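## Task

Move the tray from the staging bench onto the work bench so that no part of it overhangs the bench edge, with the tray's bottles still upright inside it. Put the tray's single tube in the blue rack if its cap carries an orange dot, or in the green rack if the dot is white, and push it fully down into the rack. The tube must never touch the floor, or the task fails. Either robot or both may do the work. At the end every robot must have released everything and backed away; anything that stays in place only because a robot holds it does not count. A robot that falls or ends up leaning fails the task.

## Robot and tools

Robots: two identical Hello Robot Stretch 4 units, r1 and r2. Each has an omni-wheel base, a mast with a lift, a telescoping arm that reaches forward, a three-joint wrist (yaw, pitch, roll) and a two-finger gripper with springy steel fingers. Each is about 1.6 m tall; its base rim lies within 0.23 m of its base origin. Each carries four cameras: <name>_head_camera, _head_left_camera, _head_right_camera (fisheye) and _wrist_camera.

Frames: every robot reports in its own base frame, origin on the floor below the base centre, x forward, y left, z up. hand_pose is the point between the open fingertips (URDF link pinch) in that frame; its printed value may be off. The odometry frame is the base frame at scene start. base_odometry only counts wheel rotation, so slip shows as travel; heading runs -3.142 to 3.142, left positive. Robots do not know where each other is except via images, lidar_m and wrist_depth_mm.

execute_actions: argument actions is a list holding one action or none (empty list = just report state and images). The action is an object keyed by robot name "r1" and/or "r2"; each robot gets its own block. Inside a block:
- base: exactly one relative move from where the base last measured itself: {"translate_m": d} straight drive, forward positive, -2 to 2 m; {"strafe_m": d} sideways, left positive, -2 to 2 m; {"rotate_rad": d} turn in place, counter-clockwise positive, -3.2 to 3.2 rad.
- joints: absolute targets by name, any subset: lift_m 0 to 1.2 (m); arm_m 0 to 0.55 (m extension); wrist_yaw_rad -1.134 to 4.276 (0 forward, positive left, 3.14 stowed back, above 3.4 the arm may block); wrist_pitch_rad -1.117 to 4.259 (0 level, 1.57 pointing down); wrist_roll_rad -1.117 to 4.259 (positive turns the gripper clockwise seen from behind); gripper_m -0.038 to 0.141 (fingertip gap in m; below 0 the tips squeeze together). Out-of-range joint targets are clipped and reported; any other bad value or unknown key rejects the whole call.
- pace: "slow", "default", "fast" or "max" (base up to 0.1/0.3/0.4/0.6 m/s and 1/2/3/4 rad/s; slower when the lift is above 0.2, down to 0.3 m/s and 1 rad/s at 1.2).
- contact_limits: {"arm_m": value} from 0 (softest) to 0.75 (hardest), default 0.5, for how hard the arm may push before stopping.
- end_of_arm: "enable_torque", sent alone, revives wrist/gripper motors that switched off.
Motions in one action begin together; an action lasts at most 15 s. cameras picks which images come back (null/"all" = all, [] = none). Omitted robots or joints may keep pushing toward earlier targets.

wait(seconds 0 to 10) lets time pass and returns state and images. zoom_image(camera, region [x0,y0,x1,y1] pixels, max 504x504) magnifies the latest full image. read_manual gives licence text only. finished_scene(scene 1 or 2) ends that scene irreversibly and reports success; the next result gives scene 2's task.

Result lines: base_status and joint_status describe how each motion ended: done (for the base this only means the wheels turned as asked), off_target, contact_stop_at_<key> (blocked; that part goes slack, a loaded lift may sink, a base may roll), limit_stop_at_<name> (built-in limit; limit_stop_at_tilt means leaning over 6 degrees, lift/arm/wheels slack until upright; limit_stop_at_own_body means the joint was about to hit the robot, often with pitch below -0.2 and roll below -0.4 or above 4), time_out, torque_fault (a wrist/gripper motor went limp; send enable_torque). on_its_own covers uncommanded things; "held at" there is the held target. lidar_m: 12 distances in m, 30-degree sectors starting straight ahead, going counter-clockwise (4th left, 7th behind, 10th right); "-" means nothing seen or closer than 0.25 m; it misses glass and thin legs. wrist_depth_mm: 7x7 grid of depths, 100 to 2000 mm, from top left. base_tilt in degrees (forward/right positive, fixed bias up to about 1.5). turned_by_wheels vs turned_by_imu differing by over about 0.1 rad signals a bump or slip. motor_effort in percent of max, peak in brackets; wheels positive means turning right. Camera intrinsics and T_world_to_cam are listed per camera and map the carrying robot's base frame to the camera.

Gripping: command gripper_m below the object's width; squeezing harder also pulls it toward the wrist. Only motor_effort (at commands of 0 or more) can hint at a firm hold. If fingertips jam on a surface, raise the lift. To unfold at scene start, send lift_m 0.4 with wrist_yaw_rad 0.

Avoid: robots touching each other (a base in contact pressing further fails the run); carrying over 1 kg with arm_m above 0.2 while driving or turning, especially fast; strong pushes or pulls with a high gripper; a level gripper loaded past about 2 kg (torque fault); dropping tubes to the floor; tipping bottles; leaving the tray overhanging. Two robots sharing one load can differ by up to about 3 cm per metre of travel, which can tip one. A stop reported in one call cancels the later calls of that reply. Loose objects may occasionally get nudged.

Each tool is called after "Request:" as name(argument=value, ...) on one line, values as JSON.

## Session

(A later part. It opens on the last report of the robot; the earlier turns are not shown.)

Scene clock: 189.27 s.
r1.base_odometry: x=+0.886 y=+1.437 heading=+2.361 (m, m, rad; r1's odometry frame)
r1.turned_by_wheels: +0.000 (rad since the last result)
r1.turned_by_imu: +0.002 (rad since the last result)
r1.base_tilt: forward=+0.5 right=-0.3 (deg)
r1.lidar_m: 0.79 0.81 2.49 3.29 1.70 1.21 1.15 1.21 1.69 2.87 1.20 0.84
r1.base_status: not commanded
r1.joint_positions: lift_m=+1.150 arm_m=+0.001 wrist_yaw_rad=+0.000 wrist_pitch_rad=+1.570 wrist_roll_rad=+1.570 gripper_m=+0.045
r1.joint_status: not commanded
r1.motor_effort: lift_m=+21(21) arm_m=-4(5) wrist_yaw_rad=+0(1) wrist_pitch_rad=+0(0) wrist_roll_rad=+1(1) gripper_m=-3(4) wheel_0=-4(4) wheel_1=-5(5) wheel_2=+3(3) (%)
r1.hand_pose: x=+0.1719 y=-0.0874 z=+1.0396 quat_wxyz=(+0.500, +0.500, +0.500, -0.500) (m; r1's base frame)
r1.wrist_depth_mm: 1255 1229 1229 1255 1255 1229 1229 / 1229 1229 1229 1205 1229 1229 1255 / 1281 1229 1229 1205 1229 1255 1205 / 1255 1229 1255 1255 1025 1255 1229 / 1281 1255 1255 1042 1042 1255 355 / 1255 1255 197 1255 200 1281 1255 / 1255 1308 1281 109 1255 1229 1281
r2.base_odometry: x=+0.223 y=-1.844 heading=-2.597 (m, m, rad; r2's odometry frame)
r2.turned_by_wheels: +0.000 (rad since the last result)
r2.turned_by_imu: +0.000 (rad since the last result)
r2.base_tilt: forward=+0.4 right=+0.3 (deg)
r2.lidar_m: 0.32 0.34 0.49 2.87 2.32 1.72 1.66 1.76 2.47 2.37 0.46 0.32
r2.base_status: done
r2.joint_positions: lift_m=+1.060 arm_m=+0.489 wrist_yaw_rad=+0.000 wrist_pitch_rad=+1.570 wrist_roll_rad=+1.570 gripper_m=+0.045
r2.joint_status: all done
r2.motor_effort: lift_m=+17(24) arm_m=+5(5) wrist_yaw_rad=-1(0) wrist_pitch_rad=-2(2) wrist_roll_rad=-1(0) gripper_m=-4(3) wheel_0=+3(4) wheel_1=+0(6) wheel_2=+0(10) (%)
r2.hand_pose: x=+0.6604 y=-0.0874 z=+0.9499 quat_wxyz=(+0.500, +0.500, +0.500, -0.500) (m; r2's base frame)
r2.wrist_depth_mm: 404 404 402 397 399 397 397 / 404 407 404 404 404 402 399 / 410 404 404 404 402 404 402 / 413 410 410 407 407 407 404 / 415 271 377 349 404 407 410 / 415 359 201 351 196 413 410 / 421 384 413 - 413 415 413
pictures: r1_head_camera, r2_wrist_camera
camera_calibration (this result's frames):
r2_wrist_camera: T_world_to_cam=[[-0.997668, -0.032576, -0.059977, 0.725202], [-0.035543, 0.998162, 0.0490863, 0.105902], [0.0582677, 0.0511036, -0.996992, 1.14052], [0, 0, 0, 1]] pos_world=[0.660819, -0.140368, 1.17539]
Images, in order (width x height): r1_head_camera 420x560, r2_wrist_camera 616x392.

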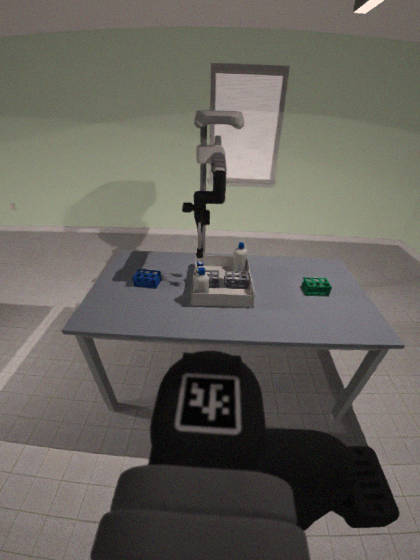

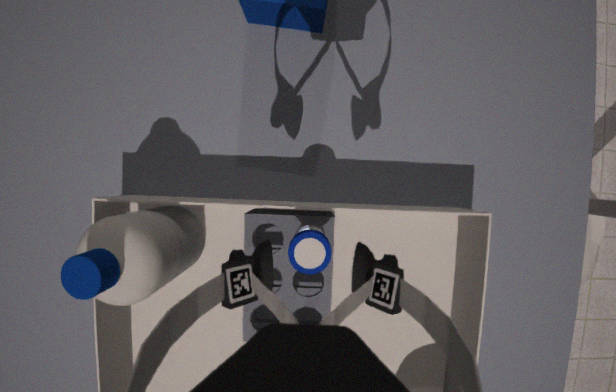

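Request:
execute_actions(actions=[{"r2":{"joints":{"lift_m":0.985},"pace":"slow"}}], cameras=["r2_wrist_camera"])

Request:
execute_actions(actions=[{"r2":{"joints":{"gripper_m":0.0}}}], cameras=["r2_wrist_camera"])

Request:
execute_actions(actions=[{"r2":{"joints":{"lift_m":1.2},"pace":"slow"}}], cameras=[])

Request:
execute_actions(actions=[{"r2":{"base":{"strafe_m":0.72}}}], cameras=["r2_wrist_camera","r1_head_camera"])

Scene clock: 199.43 s.
r1.base_odometry: x=+0.886 y=+1.437 heading=+2.361 (m, m, rad; r1's odometry frame)
r1.turned_by_wheels: +0.000 (rad since the last result)
r1.turned_by_imu: +0.002 (rad since the last result)
r1.base_tilt: forward=+0.6 right=-0.3 (deg)
r1.lidar_m: 0.78 0.82 2.47 3.26 1.68 1.22 1.15 1.23 1.64 2.86 1.15 0.83
r1.base_status: not commanded
r1.joint_positions: lift_m=+1.150 arm_m=+0.001 wrist_yaw_rad=+0.000 wrist_pitch_rad=+1.570 wrist_roll_rad=+1.570 gripper_m=+0.045
r1.joint_status: not commanded
r1.motor_effort: lift_m=+21(21) arm_m=-5(4) wrist_yaw_rad=+0(2) wrist_pitch_rad=-1(1) wrist_roll_rad=+0(0) gripper_m=-3(3) wheel_0=-4(4) wheel_1=-5(5) wheel_2=+3(3) (%)
r1.hand_pose: x=+0.1719 y=-0.0874 z=+1.0396 quat_wxyz=(+0.500, +0.500, +0.500, -0.500) (m; r1's base frame)
r1.wrist_depth_mm: 1205 1255 1229 1205 1229 1229 1255 / 1229 1255 1255 1255 1255 1255 1205 / 1255 1229 1255 1229 1255 1255 1229 / 1255 1255 1255 1255 1042 1255 1281 / 1229 1255 1255 1042 1042 1255 355 / 1255 1255 197 1255 200 1255 1229 / 1255 1281 1255 109 1255 1255 1229
r2.base_odometry: x=+0.223 y=-1.844 heading=-2.597 (m, m, rad; r2's odometry frame)
r2.turned_by_wheels: +0.000 (rad since the last result)
r2.turned_by_imu: -0.001 (rad since the last result)
r2.base_tilt: forward=+0.4 right=+0.2 (deg)
r2.lidar_m: 0.31 0.35 0.47 2.86 2.31 1.72 1.66 1.76 2.46 2.37 0.46 0.30
r2.base_status: not commanded
r2.joint_positions: lift_m=+0.985 arm_m=+0.489 wrist_yaw_rad=+0.000 wrist_pitch_rad=+1.570 wrist_roll_rad=+1.570 gripper_m=+0.045
r2.joint_status: all done
r2.motor_effort: lift_m=+17(13) arm_m=+5(4) wrist_yaw_rad=+0(2) wrist_pitch_rad=-2(1) wrist_roll_rad=+0(0) gripper_m=-3(4) wheel_0=+3(3) wheel_1=+1(1) wheel_2=+0(0) (%)
r2.hand_pose: x=+0.6604 y=-0.0874 z=+0.8749 quat_wxyz=(+0.500, +0.500, +0.500, -0.500) (m; r2's base frame)
r2.wrist_depth_mm: 330 330 327 329 327 325 325 / 330 330 330 329 329 329 327 / 332 332 334 332 329 332 329 / 336 334 334 334 332 332 334 / 197 249 332 272 332 330 334 / 193 252 200 213 196 310 336 / 271 338 336 - 336 278 336
pictures: r2_wrist_camera
camera_calibration (this result's frames):
r2_wrist_camera: T_world_to_cam=[[-0.997668, -0.0325758, -0.059977, 0.720707], [-0.0355429, 0.998162, 0.0490863, 0.109582], [0.0582677, 0.0511036, -0.996992, 1.06577], [0, 0, 0, 1]] pos_world=[0.660821, -0.140368, 1.10042]
Images, in order (width x height): r2_wrist_camera 616x392.

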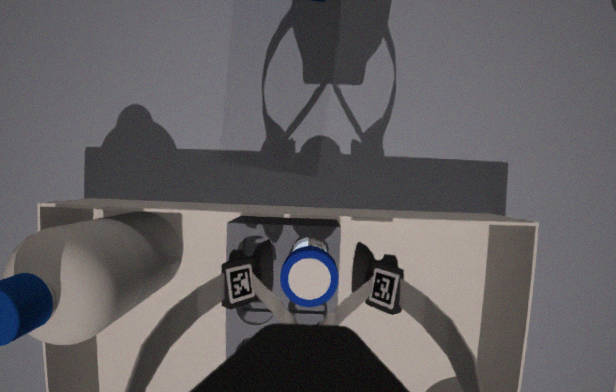

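Scene clock: 200.67 s.
r1.base_odometry: x=+0.886 y=+1.437 heading=+2.361 (m, m, rad; r1's odometry frame)
r1.turned_by_wheels: +0.000 (rad since the last result)
r1.turned_by_imu: +0.000 (rad since the last result)
r1.base_tilt: forward=+0.6 right=-0.2 (deg)
r1.lidar_m: 0.77 0.81 2.48 3.29 1.69 1.22 1.16 1.21 1.66 2.86 1.15 0.82
r1.base_status: not commanded
r1.joint_positions: lift_m=+1.150 arm_m=+0.001 wrist_yaw_rad=+0.000 wrist_pitch_rad=+1.570 wrist_roll_rad=+1.570 gripper_m=+0.045
r1.joint_status: not commanded
r1.motor_effort: lift_m=+21(21) arm_m=-4(5) wrist_yaw_rad=+0(1) wrist_pitch_rad=+0(1) wrist_roll_rad=+1(0) gripper_m=-3(3) wheel_0=-4(4) wheel_1=-5(5) wheel_2=+3(3) (%)
r1.hand_pose: x=+0.1719 y=-0.0874 z=+1.0396 quat_wxyz=(+0.500, +0.500, +0.500, -0.500) (m; r1's base frame)
r1.wrist_depth_mm: 1229 1205 1229 1255 1229 1205 1229 / 1229 1229 1255 1229 1229 1255 1229 / 1229 1255 1281 1255 1229 1255 1255 / 1229 1255 1255 1255 1042 1255 1255 / 1255 1255 1255 1025 1008 1229 355 / 1281 1255 196 1255 201 1255 1255 / 1255 1255 1281 109 1281 1229 1255
r2.base_odometry: x=+0.223 y=-1.844 heading=-2.597 (m, m, rad; r2's odometry frame)
r2.turned_by_wheels: +0.000 (rad since the last result)
r2.turned_by_imu: +0.000 (rad since the last result)
r2.base_tilt: forward=+0.3 right=+0.3 (deg)
r2.lidar_m: 0.32 0.34 0.46 2.88 2.30 1.71 1.66 1.76 2.46 2.37 0.44 0.30
r2.base_status: not commanded
r2.joint_positions: lift_m=+0.985 arm_m=+0.489 wrist_yaw_rad=+0.000 wrist_pitch_rad=+1.570 wrist_roll_rad=+1.570 gripper_m=+0.001
r2.joint_status: all done
r2.motor_effort: lift_m=+17(17) arm_m=+4(5) wrist_yaw_rad=+0(2) wrist_pitch_rad=-1(2) wrist_roll_rad=+0(1) gripper_m=-20(23) wheel_0=+3(3) wheel_1=+1(0) wheel_2=+0(0) (%)
r2.hand_pose: x=+0.6604 y=-0.0874 z=+0.8749 quat_wxyz=(+0.500, +0.500, +0.500, -0.500) (m; r2's base frame)
r2.wrist_depth_mm: 330 329 332 327 325 327 325 / 330 334 330 327 329 327 325 / 332 334 330 330 330 329 330 / 336 334 332 334 332 332 330 / 197 250 334 229 334 330 334 / 192 217 186 203 187 303 334 / 272 336 340 - 338 283 336
pictures: r2_wrist_camera
camera_calibration (this result's frames):
r2_wrist_camera: T_world_to_cam=[[-0.997668, -0.0325758, -0.0599769, 0.720707], [-0.0355429, 0.998162, 0.0490863, 0.109582], [0.0582676, 0.0511036, -0.996992, 1.06577], [0, 0, 0, 1]] pos_world=[0.660822, -0.140368, 1.10042]
Images, in order (width x height): r2_wrist_camera 616x392.

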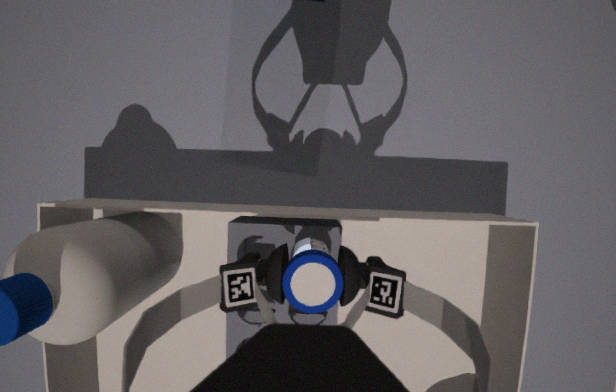

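Scene clock: 203.13 s.
r1.base_odometry: x=+0.886 y=+1.437 heading=+2.361 (m, m, rad; r1's odometry frame)
r1.turned_by_wheels: +0.000 (rad since the last result)
r1.turned_by_imu: +0.001 (rad since the last result)
r1.base_tilt: forward=+0.5 right=-0.3 (deg)
r1.lidar_m: 0.78 0.81 2.50 3.30 1.67 1.21 1.13 1.22 1.65 2.85 1.15 0.82
r1.base_status: not commanded
r1.joint_positions: lift_m=+1.150 arm_m=+0.001 wrist_yaw_rad=+0.000 wrist_pitch_rad=+1.570 wrist_roll_rad=+1.570 gripper_m=+0.045
r1.joint_status: not commanded
r1.motor_effort: lift_m=+21(21) arm_m=-4(5) wrist_yaw_rad=+0(0) wrist_pitch_rad=-1(0) wrist_roll_rad=+1(1) gripper_m=-4(4) wheel_0=-4(4) wheel_1=-5(5) wheel_2=+3(3) (%)
r1.hand_pose: x=+0.1719 y=-0.0874 z=+1.0396 quat_wxyz=(+0.500, +0.500, +0.500, -0.500) (m; r1's base frame)
r1.wrist_depth_mm: 1255 1229 1205 1255 1229 1229 1255 / 1281 1229 1229 1229 1229 1255 1205 / 1255 1229 1281 1229 1255 1255 1255 / 1229 1255 1255 1255 1042 1255 1229 / 1229 1255 1229 1060 1042 1229 353 / 1255 1255 197 1255 200 1255 1229 / 1255 1281 1255 109 1281 1255 1281
r2.base_odometry: x=+0.223 y=-1.844 heading=-2.597 (m, m, rad; r2's odometry frame)
r2.turned_by_wheels: +0.000 (rad since the last result)
r2.turned_by_imu: +0.000 (rad since the last result)
r2.base_tilt: forward=+0.4 right=+0.3 (deg)
r2.lidar_m: 0.29 0.33 0.49 2.88 2.30 1.71 1.66 1.74 2.45 2.36 0.45 0.31
r2.base_status: not commanded
r2.joint_positions: lift_m=+1.200 arm_m=+0.489 wrist_yaw_rad=+0.000 wrist_pitch_rad=+1.570 wrist_roll_rad=+1.570 gripper_m=+0.001
r2.joint_status: all done
r2.motor_effort: lift_m=+22(24) arm_m=+4(4) wrist_yaw_rad=-2(0) wrist_pitch_rad=-2(2) wrist_roll_rad=-1(1) gripper_m=-20(20) wheel_0=+3(3) wheel_1=+0(1) wheel_2=+0(0) (%)
r2.hand_pose: x=+0.6604 y=-0.0874 z=+1.0894 quat_wxyz=(+0.500, +0.500, +0.500, -0.500) (m; r2's base frame)
r2.wrist_depth_mm: 904 539 535 508 535 530 1255 / 539 539 544 539 535 530 1255 / 549 544 539 544 539 539 1255 / 549 549 549 544 544 544 1078 / 554 554 473 229 544 549 1098 / 564 554 185 203 187 549 1308 / 564 549 554 - 525 559 1336
pictures: none
No camera images: the call's "cameras" was empty. Leave "cameras" out to get every camera's image.

Scene clock: 206.87 s.
r1.base_odometry: x=+0.886 y=+1.437 heading=+2.361 (m, m, rad; r1's odometry frame)
r1.turned_by_wheels: +0.000 (rad since the last result)
r1.turned_by_imu: +0.001 (rad since the last result)
r1.base_tilt: forward=+0.5 right=-0.3 (deg)
r1.lidar_m: 0.78 0.83 2.48 3.30 1.70 1.22 1.13 1.20 1.70 2.84 1.16 0.84
r1.base_status: not commanded
r1.joint_positions: lift_m=+1.150 arm_m=+0.001 wrist_yaw_rad=+0.000 wrist_pitch_rad=+1.570 wrist_roll_rad=+1.570 gripper_m=+0.045
r1.joint_status: not commanded
r1.motor_effort: lift_m=+21(21) arm_m=-5(5) wrist_yaw_rad=-1(0) wrist_pitch_rad=+0(1) wrist_roll_rad=+1(0) gripper_m=-3(3) wheel_0=-4(4) wheel_1=-5(5) wheel_2=+3(3) (%)
r1.hand_pose: x=+0.1719 y=-0.0874 z=+1.0396 quat_wxyz=(+0.500, +0.500, +0.500, -0.500) (m; r1's base frame)
r1.wrist_depth_mm: 1229 1255 1229 1281 1229 1229 1229 / 1255 1229 1229 1255 1205 1229 1255 / 1255 1255 1229 1255 1229 1255 1255 / 1229 1255 1229 1255 1025 1255 1229 / 1255 1255 1255 1042 1042 1229 355 / 1229 1229 196 1229 200 1255 1229 / 1281 1255 1229 109 1255 1255 1255
r2.base_odometry: x=+0.596 y=-2.460 heading=-2.597 (m, m, rad; r2's odometry frame)
r2.turned_by_wheels: +0.000 (rad since the last result)
r2.turned_by_imu: +0.001 (rad since the last result)
r2.base_tilt: forward=+0.4 right=+0.3 (deg)
r2.lidar_m: 0.32 0.35 2.22 2.17 2.29 1.69 1.64 1.73 2.43 1.25 0.47 0.35
r2.base_status: done
r2.joint_positions: lift_m=+1.200 arm_m=+0.489 wrist_yaw_rad=+0.000 wrist_pitch_rad=+1.570 wrist_roll_rad=+1.570 gripper_m=+0.001
r2.joint_status: not commanded
r2.motor_effort: lift_m=+21(22) arm_m=+5(5) wrist_yaw_rad=+0(2) wrist_pitch_rad=-1(2) wrist_roll_rad=-1(0) gripper_m=-20(20) wheel_0=+1(11) wheel_1=-1(9) wheel_2=+0(2) (%)
r2.hand_pose: x=+0.6604 y=-0.0874 z=+1.0895 quat_wxyz=(+0.500, +0.500, +0.500, -0.500) (m; r2's base frame)
r2.wrist_depth_mm: 544 535 539 530 539 535 1281 / 539 544 535 544 539 535 1308 / 539 549 549 539 539 539 1281 / 549 549 549 549 549 544 1098 / 549 549 549 229 549 554 1078 / 554 554 185 202 187 544 1308 / 1336 1308 1336 - 554 1336 1336
pictures: r1_head_camera, r2_wrist_camera
camera_calibration (this result's frames):
r2_wrist_camera: T_world_to_cam=[[-0.997668, -0.0325761, -0.059977, 0.73358], [-0.0355432, 0.998162, 0.0490863, 0.0990518], [0.0582677, 0.0511036, -0.996992, 1.27966], [0, 0, 0, 1]] pos_world=[0.660827, -0.140368, 1.31495]
Images, in order (width x height): r1_head_camera 420x560, r2_wrist_camera 616x392.

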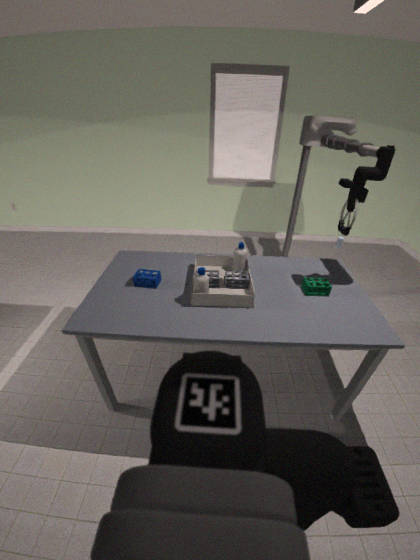

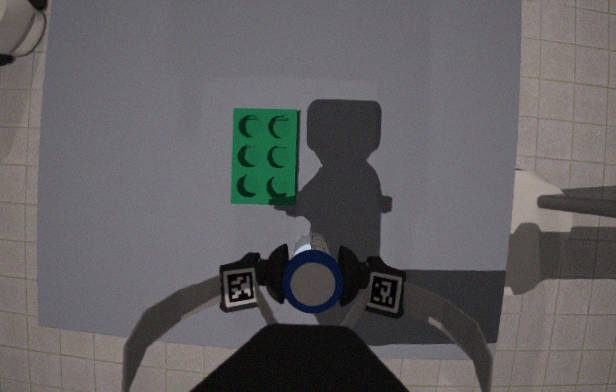

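Request:
execute_actions(actions=[{"r2":{"base":{"strafe_m":-0.043},"joints":{"arm_m":0.53,"lift_m":1.07}}}], cameras=["r2_wrist_camera"])

Scene clock: 213.03 s.
r1.base_odometry: x=+0.886 y=+1.437 heading=+2.361 (m, m, rad; r1's odometry frame)
r1.turned_by_wheels: +0.000 (rad since the last result)
r1.turned_by_imu: +0.002 (rad since the last result)
r1.base_tilt: forward=+0.6 right=-0.2 (deg)
r1.lidar_m: 0.77 0.82 2.49 3.28 1.68 1.22 1.15 1.21 1.68 2.85 1.18 0.85
r1.base_status: not commanded
r1.joint_positions: lift_m=+1.150 arm_m=+0.001 wrist_yaw_rad=+0.000 wrist_pitch_rad=+1.570 wrist_roll_rad=+1.570 gripper_m=+0.045
r1.joint_status: not commanded
r1.motor_effort: lift_m=+21(21) arm_m=-5(5) wrist_yaw_rad=+1(1) wrist_pitch_rad=-1(1) wrist_roll_rad=+1(1) gripper_m=-4(3) wheel_0=-4(4) wheel_1=-5(5) wheel_2=+3(3) (%)
r1.hand_pose: x=+0.1719 y=-0.0874 z=+1.0396 quat_wxyz=(+0.500, +0.500, +0.500, -0.500) (m; r1's base frame)
r1.wrist_depth_mm: 1255 1229 1229 1229 1229 1229 1229 / 1255 1255 1229 1255 1255 1229 1205 / 1229 1229 1255 1255 1229 1205 1255 / 1255 1229 1255 1255 1025 1255 1255 / 1281 1255 1255 1060 1042 1229 355 / 1255 1255 197 1281 200 1255 1255 / 1255 1255 1281 109 1281 1229 1229
r2.base_odometry: x=+0.573 y=-2.424 heading=-2.597 (m, m, rad; r2's odometry frame)
r2.turned_by_wheels: +0.000 (rad since the last result)
r2.turned_by_imu: -0.001 (rad since the last result)
r2.base_tilt: forward=+0.4 right=+0.3 (deg)
r2.lidar_m: 0.33 0.35 2.29 2.19 2.29 1.69 1.65 1.72 2.43 1.23 0.47 0.33
r2.base_status: done
r2.joint_positions: lift_m=+1.070 arm_m=+0.529 wrist_yaw_rad=+0.000 wrist_pitch_rad=+1.570 wrist_roll_rad=+1.570 gripper_m=+0.001
r2.joint_status: all done
r2.motor_effort: lift_m=+17(16) arm_m=+5(6) wrist_yaw_rad=+0(1) wrist_pitch_rad=-1(1) wrist_roll_rad=-1(0) gripper_m=-20(20) wheel_0=+1(7) wheel_1=+0(8) wheel_2=+0(0) (%)
r2.hand_pose: x=+0.7003 y=-0.0874 z=+0.9599 quat_wxyz=(+0.500, +0.500, +0.500, -0.500) (m; r2's base frame)
r2.wrist_depth_mm: 413 410 407 413 410 410 407 / 413 415 415 413 410 410 407 / 413 415 415 410 413 413 415 / 424 424 415 389 418 415 415 / 424 424 421 229 421 418 418 / 427 421 185 203 187 421 421 / 430 424 427 - 427 424 424
pictures: r2_wrist_camera
camera_calibration (this result's frames):
r2_wrist_camera: T_world_to_cam=[[-0.997669, -0.0325589, -0.0599749, 0.765659], [-0.0355258, 0.998163, 0.0490863, 0.106819], [0.0582665, 0.0511026, -0.996992, 1.14817], [0, 0, 0, 1]] pos_world=[0.70077, -0.140368, 1.18539]
Images, in order (width x height): r2_wrist_camera 616x392.

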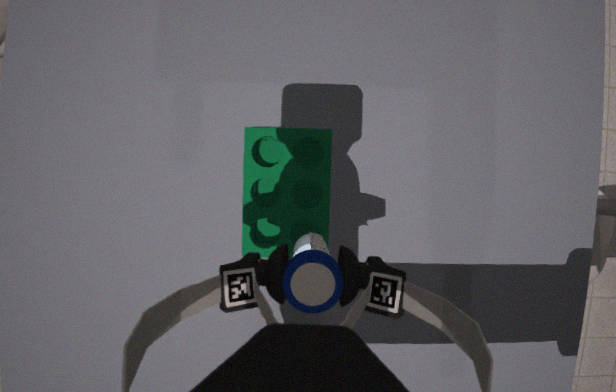

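Request:
execute_actions(actions=[{"r2":{"base":{"strafe_m":-0.005},"pace":"slow"}}], cameras=[])

Request:
execute_actions(actions=[{"r2":{"joints":{"lift_m":1.0},"pace":"slow"}}], cameras=["r2_wrist_camera","r1_head_camera"])

Scene clock: 220.93 s.
r1.base_odometry: x=+0.886 y=+1.437 heading=+2.361 (m, m, rad; r1's odometry frame)
r1.turned_by_wheels: +0.000 (rad since the last result)
r1.turned_by_imu: +0.001 (rad since the last result)
r1.base_tilt: forward=+0.5 right=-0.4 (deg)
r1.lidar_m: 0.78 0.83 2.50 3.28 1.69 1.21 1.17 1.22 1.70 2.87 1.18 0.84
r1.base_status: not commanded
r1.joint_positions: lift_m=+1.150 arm_m=+0.001 wrist_yaw_rad=+0.000 wrist_pitch_rad=+1.570 wrist_roll_rad=+1.570 gripper_m=+0.045
r1.joint_status: not commanded
r1.motor_effort: lift_m=+21(21) arm_m=-4(5) wrist_yaw_rad=+0(0) wrist_pitch_rad=-1(1) wrist_roll_rad=+1(1) gripper_m=-4(4) wheel_0=-4(4) wheel_1=-5(4) wheel_2=+3(3) (%)
r1.hand_pose: x=+0.1719 y=-0.0874 z=+1.0396 quat_wxyz=(+0.500, +0.500, +0.500, -0.500) (m; r1's base frame)
r1.wrist_depth_mm: 1229 1205 1255 1255 1255 1205 1229 / 1255 1205 1205 1229 1229 1205 1229 / 1255 1205 1229 1229 1229 1229 1229 / 1255 1255 1255 1255 1042 1229 1229 / 1255 1255 1229 1060 1042 1229 353 / 1229 1308 197 1229 200 1255 1229 / 1229 1229 1281 109 1255 1281 1281
r2.base_odometry: x=+0.571 y=-2.419 heading=-2.597 (m, m, rad; r2's odometry frame)
r2.turned_by_wheels: +0.000 (rad since the last result)
r2.turned_by_imu: -0.001 (rad since the last result)
r2.base_tilt: forward=+0.4 right=+0.3 (deg)
r2.lidar_m: 0.31 0.34 2.27 2.22 2.30 1.72 1.65 1.68 2.40 1.23 0.47 0.35
r2.base_status: done
r2.joint_positions: lift_m=+1.070 arm_m=+0.529 wrist_yaw_rad=+0.000 wrist_pitch_rad=+1.570 wrist_roll_rad=+1.570 gripper_m=+0.001
r2.joint_status: not commanded
r2.motor_effort: lift_m=+17(17) arm_m=+5(5) wrist_yaw_rad=-1(3) wrist_pitch_rad=-1(2) wrist_roll_rad=-1(1) gripper_m=-20(20) wheel_0=+2(7) wheel_1=-1(4) wheel_2=+0(0) (%)
r2.hand_pose: x=+0.7003 y=-0.0874 z=+0.9599 quat_wxyz=(+0.500, +0.500, +0.500, -0.500) (m; r2's base frame)
r2.wrist_depth_mm: 413 410 410 410 410 404 404 / 415 413 413 415 413 413 410 / 418 415 415 415 415 415 413 / 421 418 418 413 418 415 415 / 424 421 421 229 421 421 415 / 424 424 184 204 187 421 424 / 430 427 427 - 424 430 427
pictures: none
No camera images: the call's "cameras" was empty. Leave "cameras" out to get every camera's image.

Scene clock: 222.40 s.
r1.base_odometry: x=+0.886 y=+1.437 heading=+2.361 (m, m, rad; r1's odometry frame)
r1.turned_by_wheels: +0.000 (rad since the last result)
r1.turned_by_imu: +0.001 (rad since the last result)
r1.base_tilt: forward=+0.5 right=-0.2 (deg)
r1.lidar_m: 0.78 0.84 2.48 3.28 1.68 1.20 1.16 1.20 1.67 2.86 1.15 0.84
r1.base_status: not commanded
r1.joint_positions: lift_m=+1.150 arm_m=+0.001 wrist_yaw_rad=+0.000 wrist_pitch_rad=+1.570 wrist_roll_rad=+1.570 gripper_m=+0.045
r1.joint_status: not commanded
r1.motor_effort: lift_m=+21(21) arm_m=-4(5) wrist_yaw_rad=-1(1) wrist_pitch_rad=-1(1) wrist_roll_rad=+0(0) gripper_m=-5(4) wheel_0=-4(4) wheel_1=-5(5) wheel_2=+3(3) (%)
r1.hand_pose: x=+0.1719 y=-0.0874 z=+1.0396 quat_wxyz=(+0.500, +0.500, +0.500, -0.500) (m; r1's base frame)
r1.wrist_depth_mm: 1255 1281 1205 1205 1229 1229 1229 / 1229 1255 1255 1229 1229 1255 1229 / 1229 1229 1281 1255 1255 1255 1229 / 1281 1255 1229 1255 1042 1281 1229 / 1255 1255 1255 1042 1025 1281 355 / 1255 1255 196 1255 200 1255 1229 / 1229 1255 1281 109 1281 1255 1255
r2.base_odometry: x=+0.571 y=-2.419 heading=-2.597 (m, m, rad; r2's odometry frame)
r2.turned_by_wheels: +0.000 (rad since the last result)
r2.turned_by_imu: +0.000 (rad since the last result)
r2.base_tilt: forward=+0.4 right=+0.3 (deg)
r2.lidar_m: 0.32 0.35 2.27 2.21 2.30 1.70 1.64 1.71 2.43 1.21 0.47 0.34
r2.base_status: not commanded
r2.joint_positions: lift_m=+1.000 arm_m=+0.529 wrist_yaw_rad=+0.000 wrist_pitch_rad=+1.570 wrist_roll_rad=+1.570 gripper_m=+0.001
r2.joint_status: all done
r2.motor_effort: lift_m=+17(17) arm_m=+4(5) wrist_yaw_rad=-1(1) wrist_pitch_rad=-2(2) wrist_roll_rad=-1(1) gripper_m=-18(19) wheel_0=+2(2) wheel_1=-1(1) wheel_2=+0(0) (%)
r2.hand_pose: x=+0.7003 y=-0.0874 z=+0.8899 quat_wxyz=(+0.500, +0.500, +0.500, -0.500) (m; r2's base frame)
r2.wrist_depth_mm: 343 345 343 342 342 342 338 / 345 345 343 343 343 342 343 / 349 349 347 340 343 345 343 / 351 351 349 290 347 347 349 / 353 351 351 229 349 349 349 / 357 353 185 204 187 349 351 / 355 357 357 - 355 355 357
pictures: r1_head_camera, r2_wrist_camera
camera_calibration (this result's frames):
r2_wrist_camera: T_world_to_cam=[[-0.997669, -0.0325586, -0.0599759, 0.761469], [-0.0355256, 0.998163, 0.0490863, 0.110254], [0.0582675, 0.0511025, -0.996992, 1.07839], [0, 0, 0, 1]] pos_world=[0.700775, -0.140368, 1.11541]
Images, in order (width x height): r1_head_camera 420x560, r2_wrist_camera 616x392.

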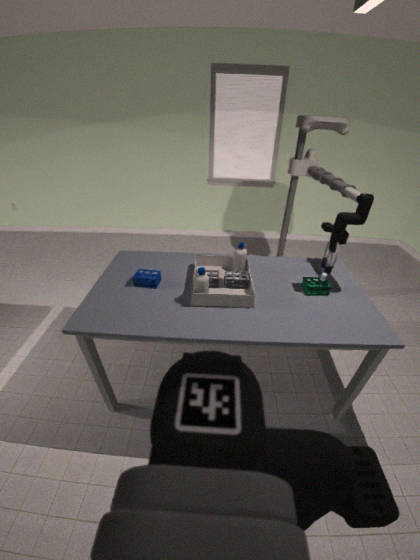

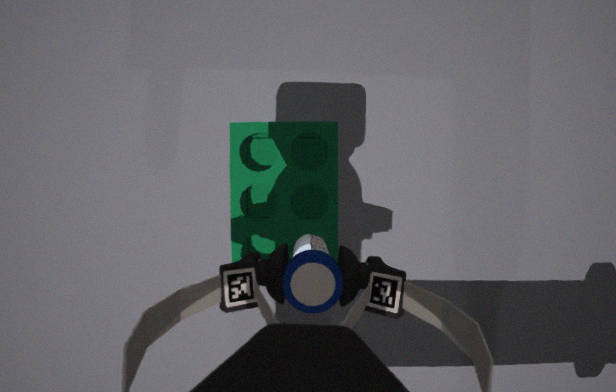

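In. Seat and release.

Request:
execute_actions(actions=[{"r2":{"joints":{"lift_m":0.975},"pace":"slow"}}], cameras=["r2_wrist_camera"])

Request:
execute_actions(actions=[{"r2":{"joints":{"gripper_m":0.05}}}], cameras=["r2_wrist_camera"])

Request:
execute_actions(actions=[{"r2":{"joints":{"lift_m":1.1}}}], cameras=[])

Request:
execute_actions(actions=[{"r2":{"joints":{"arm_m":0,"wrist_roll_rad":0,"wrist_pitch_rad":0.6},"base":{"translate_m":-0.3}}}], cameras=["r2_wrist_camera"])

Scene clock: 231.40 s.
r1.base_odometry: x=+0.886 y=+1.437 heading=+2.361 (m, m, rad; r1's odometry frame)
r1.turned_by_wheels: +0.000 (rad since the last result)
r1.turned_by_imu: +0.001 (rad since the last result)
r1.base_tilt: forward=+0.5 right=-0.3 (deg)
r1.lidar_m: 0.77 0.82 2.51 3.26 1.66 1.23 1.15 1.20 1.66 2.83 1.17 0.82
r1.base_status: not commanded
r1.joint_positions: lift_m=+1.150 arm_m=+0.001 wrist_yaw_rad=+0.000 wrist_pitch_rad=+1.570 wrist_roll_rad=+1.570 gripper_m=+0.045
r1.joint_status: not commanded
r1.motor_effort: lift_m=+21(21) arm_m=-4(4) wrist_yaw_rad=+1(0) wrist_pitch_rad=-1(0) wrist_roll_rad=+1(0) gripper_m=-4(2) wheel_0=-4(4) wheel_1=-5(5) wheel_2=+3(3) (%)
r1.hand_pose: x=+0.1719 y=-0.0874 z=+1.0396 quat_wxyz=(+0.500, +0.500, +0.500, -0.500) (m; r1's base frame)
r1.wrist_depth_mm: 1229 1281 1229 1255 1255 1229 1229 / 1255 1229 1229 1255 1229 1229 1255 / 1281 1255 1229 1205 1255 1229 1255 / 1255 1255 1255 1229 1025 1255 1281 / 1229 1255 1229 1042 1042 1281 357 / 1255 1281 196 1255 200 1255 1255 / 1255 1255 1229 109 1255 1255 1281
r2.base_odometry: x=+0.571 y=-2.419 heading=-2.597 (m, m, rad; r2's odometry frame)
r2.turned_by_wheels: +0.000 (rad since the last result)
r2.turned_by_imu: -0.001 (rad since the last result)
r2.base_tilt: forward=+0.4 right=+0.3 (deg)
r2.lidar_m: 0.32 0.35 2.26 2.21 2.29 1.71 1.64 1.72 2.42 1.23 0.46 0.33
r2.base_status: not commanded
r2.joint_positions: lift_m=+0.975 arm_m=+0.529 wrist_yaw_rad=+0.000 wrist_pitch_rad=+1.570 wrist_roll_rad=+1.570 gripper_m=+0.001
r2.joint_status: all done
r2.motor_effort: lift_m=+17(19) arm_m=+5(5) wrist_yaw_rad=+1(2) wrist_pitch_rad=-1(2) wrist_roll_rad=+0(0) gripper_m=-20(20) wheel_0=+2(2) wheel_1=-1(1) wheel_2=+0(0) (%)
r2.hand_pose: x=+0.7003 y=-0.0874 z=+0.8649 quat_wxyz=(+0.500, +0.500, +0.500, -0.500) (m; r2's base frame)
r2.wrist_depth_mm: 319 320 319 317 317 315 315 / 322 320 320 319 317 319 317 / 322 322 320 265 324 322 322 / 327 324 324 317 324 322 320 / 327 327 325 229 324 324 324 / 332 329 185 204 187 329 327 / 332 330 329 - 329 329 327
pictures: r2_wrist_camera
camera_calibration (this result's frames):
r2_wrist_camera: T_world_to_cam=[[-0.997669, -0.0325589, -0.0599759, 0.759971], [-0.0355259, 0.998163, 0.0490863, 0.111481], [0.0582675, 0.0511026, -0.996992, 1.05347], [0, 0, 0, 1]] pos_world=[0.700777, -0.140368, 1.09041]
Images, in order (width x height): r2_wrist_camera 616x392.

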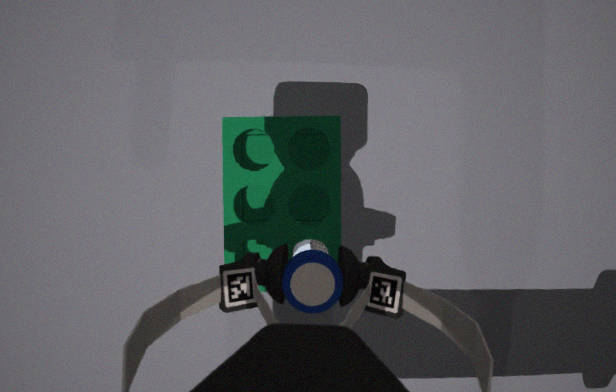

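Scene clock: 232.70 s.
r1.base_odometry: x=+0.886 y=+1.437 heading=+2.361 (m, m, rad; r1's odometry frame)
r1.turned_by_wheels: +0.000 (rad since the last result)
r1.turned_by_imu: +0.000 (rad since the last result)
r1.base_tilt: forward=+0.5 right=-0.3 (deg)
r1.lidar_m: 0.78 0.82 2.46 3.25 1.67 1.23 1.15 1.20 1.65 2.83 1.15 0.83
r1.base_status: not commanded
r1.joint_positions: lift_m=+1.150 arm_m=+0.001 wrist_yaw_rad=+0.000 wrist_pitch_rad=+1.570 wrist_roll_rad=+1.570 gripper_m=+0.045
r1.joint_status: not commanded
r1.motor_effort: lift_m=+21(21) arm_m=-5(4) wrist_yaw_rad=+0(0) wrist_pitch_rad=-1(1) wrist_roll_rad=+2(0) gripper_m=-4(3) wheel_0=-4(4) wheel_1=-5(5) wheel_2=+3(3) (%)
r1.hand_pose: x=+0.1719 y=-0.0874 z=+1.0396 quat_wxyz=(+0.500, +0.500, +0.500, -0.500) (m; r1's base frame)
r1.wrist_depth_mm: 1281 1255 1255 1229 1229 1255 1229 / 1229 1255 1229 1255 1229 1255 1205 / 1205 1229 1229 1281 1255 1229 1255 / 1281 1229 1205 1229 1060 1229 1255 / 1229 1229 1281 1025 1025 1229 355 / 1229 1255 196 1281 201 1255 1229 / 1255 1229 1255 109 1281 1255 1255
r2.base_odometry: x=+0.571 y=-2.419 heading=-2.597 (m, m, rad; r2's odometry frame)
r2.turned_by_wheels: +0.000 (rad since the last result)
r2.turned_by_imu: +0.000 (rad since the last result)
r2.base_tilt: forward=+0.4 right=+0.3 (deg)
r2.lidar_m: 0.33 0.35 2.31 2.21 2.30 1.69 1.66 1.71 2.46 1.25 0.48 0.33
r2.base_status: not commanded
r2.joint_positions: lift_m=+0.975 arm_m=+0.529 wrist_yaw_rad=+0.000 wrist_pitch_rad=+1.570 wrist_roll_rad=+1.570 gripper_m=+0.050
r2.joint_status: all done
r2.motor_effort: lift_m=+17(17) arm_m=+5(5) wrist_yaw_rad=+0(0) wrist_pitch_rad=-1(2) wrist_roll_rad=+0(1) gripper_m=-5(19) wheel_0=+2(2) wheel_1=-1(1) wheel_2=+0(0) (%)
r2.hand_pose: x=+0.7003 y=-0.0874 z=+0.8649 quat_wxyz=(+0.500, +0.500, +0.500, -0.500) (m; r2's base frame)
r2.wrist_depth_mm: 320 319 320 319 315 315 314 / 322 322 322 320 320 319 319 / 325 322 322 264 320 320 320 / 327 325 324 319 324 324 320 / 329 327 325 266 324 327 324 / 330 332 329 206 192 325 327 / 334 329 329 - 329 329 329
pictures: r2_wrist_camera
camera_calibration (this result's frames):
r2_wrist_camera: T_world_to_cam=[[-0.997669, -0.0325586, -0.0599711, 0.759969], [-0.0355254, 0.998163, 0.0490865, 0.111481], [0.0582627, 0.0511025, -0.996992, 1.05348], [0, 0, 0, 1]] pos_world=[0.700779, -0.140368, 1.09041]
Images, in order (width x height): r2_wrist_camera 616x392.

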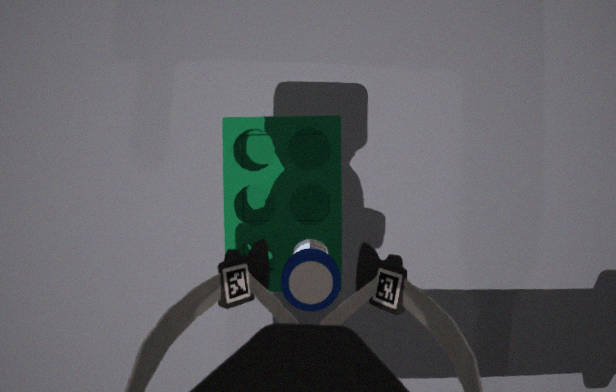

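Scene clock: 234.27 s.
r1.base_odometry: x=+0.886 y=+1.437 heading=+2.361 (m, m, rad; r1's odometry frame)
r1.turned_by_wheels: +0.000 (rad since the last result)
r1.turned_by_imu: +0.001 (rad since the last result)
r1.base_tilt: forward=+0.5 right=-0.2 (deg)
r1.lidar_m: 0.79 0.82 2.48 3.25 1.67 1.21 1.16 1.23 1.64 2.85 1.12 0.82
r1.base_status: not commanded
r1.joint_positions: lift_m=+1.150 arm_m=+0.001 wrist_yaw_rad=+0.000 wrist_pitch_rad=+1.570 wrist_roll_rad=+1.570 gripper_m=+0.045
r1.joint_status: not commanded
r1.motor_effort: lift_m=+21(21) arm_m=-5(5) wrist_yaw_rad=+1(0) wrist_pitch_rad=-1(1) wrist_roll_rad=+1(1) gripper_m=-3(3) wheel_0=-3(4) wheel_1=-5(5) wheel_2=+3(3) (%)
r1.hand_pose: x=+0.1719 y=-0.0874 z=+1.0396 quat_wxyz=(+0.500, +0.500, +0.500, -0.500) (m; r1's base frame)
r1.wrist_depth_mm: 1255 1255 1229 1255 1229 1255 1255 / 1229 1229 1229 1255 1229 1229 1229 / 1255 1255 1229 1255 1229 1229 1281 / 1255 1255 1281 1229 1025 1205 1229 / 1255 1255 1255 1042 1025 1229 355 / 1229 1255 196 1255 200 1255 1255 / 1308 1255 1281 109 1229 1255 1281
r2.base_odometry: x=+0.571 y=-2.419 heading=-2.597 (m, m, rad; r2's odometry frame)
r2.turned_by_wheels: +0.000 (rad since the last result)
r2.turned_by_imu: +0.000 (rad since the last result)
r2.base_tilt: forward=+0.4 right=+0.3 (deg)
r2.lidar_m: 0.32 0.35 2.30 2.20 2.29 1.71 1.64 1.69 2.44 1.23 0.47 0.35
r2.base_status: not commanded
r2.joint_positions: lift_m=+1.100 arm_m=+0.529 wrist_yaw_rad=+0.000 wrist_pitch_rad=+1.570 wrist_roll_rad=+1.570 gripper_m=+0.050
r2.joint_status: all done
r2.motor_effort: lift_m=+22(24) arm_m=+5(5) wrist_yaw_rad=+0(2) wrist_pitch_rad=-2(2) wrist_roll_rad=-1(1) gripper_m=-3(3) wheel_0=+2(2) wheel_1=-1(1) wheel_2=+0(0) (%)
r2.hand_pose: x=+0.7003 y=-0.0874 z=+0.9895 quat_wxyz=(+0.500, +0.500, +0.500, -0.500) (m; r2's base frame)
r2.wrist_depth_mm: 439 439 439 439 439 439 433 / 442 445 439 445 439 439 436 / 449 445 445 445 445 442 442 / 449 452 449 445 442 445 445 / 455 452 452 449 449 452 449 / 455 455 452 452 190 452 452 / 462 459 452 - 452 449 455
pictures: none
No camera images: the call's "cameras" was empty. Leave "cameras" out to get every camera's image.

Scene clock: 236.87 s.
r1.base_odometry: x=+0.886 y=+1.437 heading=+2.361 (m, m, rad; r1's odometry frame)
r1.turned_by_wheels: +0.000 (rad since the last result)
r1.turned_by_imu: +0.001 (rad since the last result)
r1.base_tilt: forward=+0.5 right=-0.2 (deg)
r1.lidar_m: 0.78 0.82 2.50 3.27 1.70 1.21 1.16 1.23 1.66 2.86 1.18 0.80
r1.base_status: not commanded
r1.joint_positions: lift_m=+1.150 arm_m=+0.001 wrist_yaw_rad=+0.000 wrist_pitch_rad=+1.570 wrist_roll_rad=+1.570 gripper_m=+0.045
r1.joint_status: not commanded
r1.motor_effort: lift_m=+21(21) arm_m=-5(5) wrist_yaw_rad=+0(0) wrist_pitch_rad=-1(1) wrist_roll_rad=+0(1) gripper_m=-4(5) wheel_0=-4(4) wheel_1=-5(5) wheel_2=+3(3) (%)
r1.hand_pose: x=+0.1719 y=-0.0874 z=+1.0396 quat_wxyz=(+0.500, +0.500, +0.500, -0.500) (m; r1's base frame)
r1.wrist_depth_mm: 1229 1205 1255 1255 1229 1229 1229 / 1229 1229 1229 1255 1229 1229 1255 / 1255 1255 1281 1229 1255 1255 1229 / 1255 1281 1255 1255 1025 1229 1255 / 1281 1229 1229 1060 1042 1255 355 / 1255 1229 196 1255 200 1229 1255 / 1281 1281 1255 109 1281 1255 1255
r2.base_odometry: x=+0.827 y=-2.264 heading=-2.597 (m, m, rad; r2's odometry frame)
r2.turned_by_wheels: +0.000 (rad since the last result)
r2.turned_by_imu: -0.003 (rad since the last result)
r2.base_tilt: forward=+0.4 right=+0.3 (deg)
r2.lidar_m: 0.64 0.67 2.28 2.21 1.89 1.39 1.33 1.39 2.00 3.09 0.91 0.65
r2.base_status: done
r2.joint_positions: lift_m=+1.100 arm_m=+0.003 wrist_yaw_rad=+0.000 wrist_pitch_rad=+0.602 wrist_roll_rad=+0.000 gripper_m=+0.050
r2.joint_status: all done
joint sent to its limit — the command would take r2.arm_m past its lower limit, so that joint was sent only as far as its limit.
r2.motor_effort: lift_m=+21(22) arm_m=-5(6) wrist_yaw_rad=+1(2) wrist_pitch_rad=-7(13) wrist_roll_rad=-1(5) gripper_m=-3(3) wheel_0=-2(8) wheel_1=-1(4) wheel_2=+1(10) (%)
r2.hand_pose: x=+0.4114 y=-0.0875 z=+1.1147 quat_wxyz=(+0.955, +0.000, +0.296, +0.000) (m; r2's base frame)
r2.wrist_depth_mm: - - - - - - - / - - - - - - - / - - - 1060 1060 991 931 / - - 866 842 820 798 668 / 1661 1661 699 699 699 699 691 / 1464 1464 640 621 191 627 634 / 1281 1281 1281 - 1336 1229 1308
pictures: r2_wrist_camera
camera_calibration (this result's frames):
r2_wrist_camera: T_world_to_cam=[[0.0661844, -0.997779, -0.00754012, -0.0938324], [-0.605718, -0.034171, -0.794945, 1.17416], [0.792922, 0.0571802, -0.606634, 0.582467], [0, 0, 0, 1]] pos_world=[0.255569, -0.0868073, 1.28603]
Images, in order (width x height): r2_wrist_camera 616x392.

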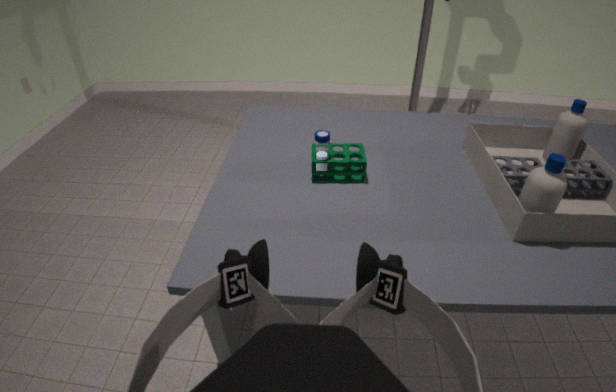

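Request:
finished_scene(scene=1)

The scene is finished: the task was done.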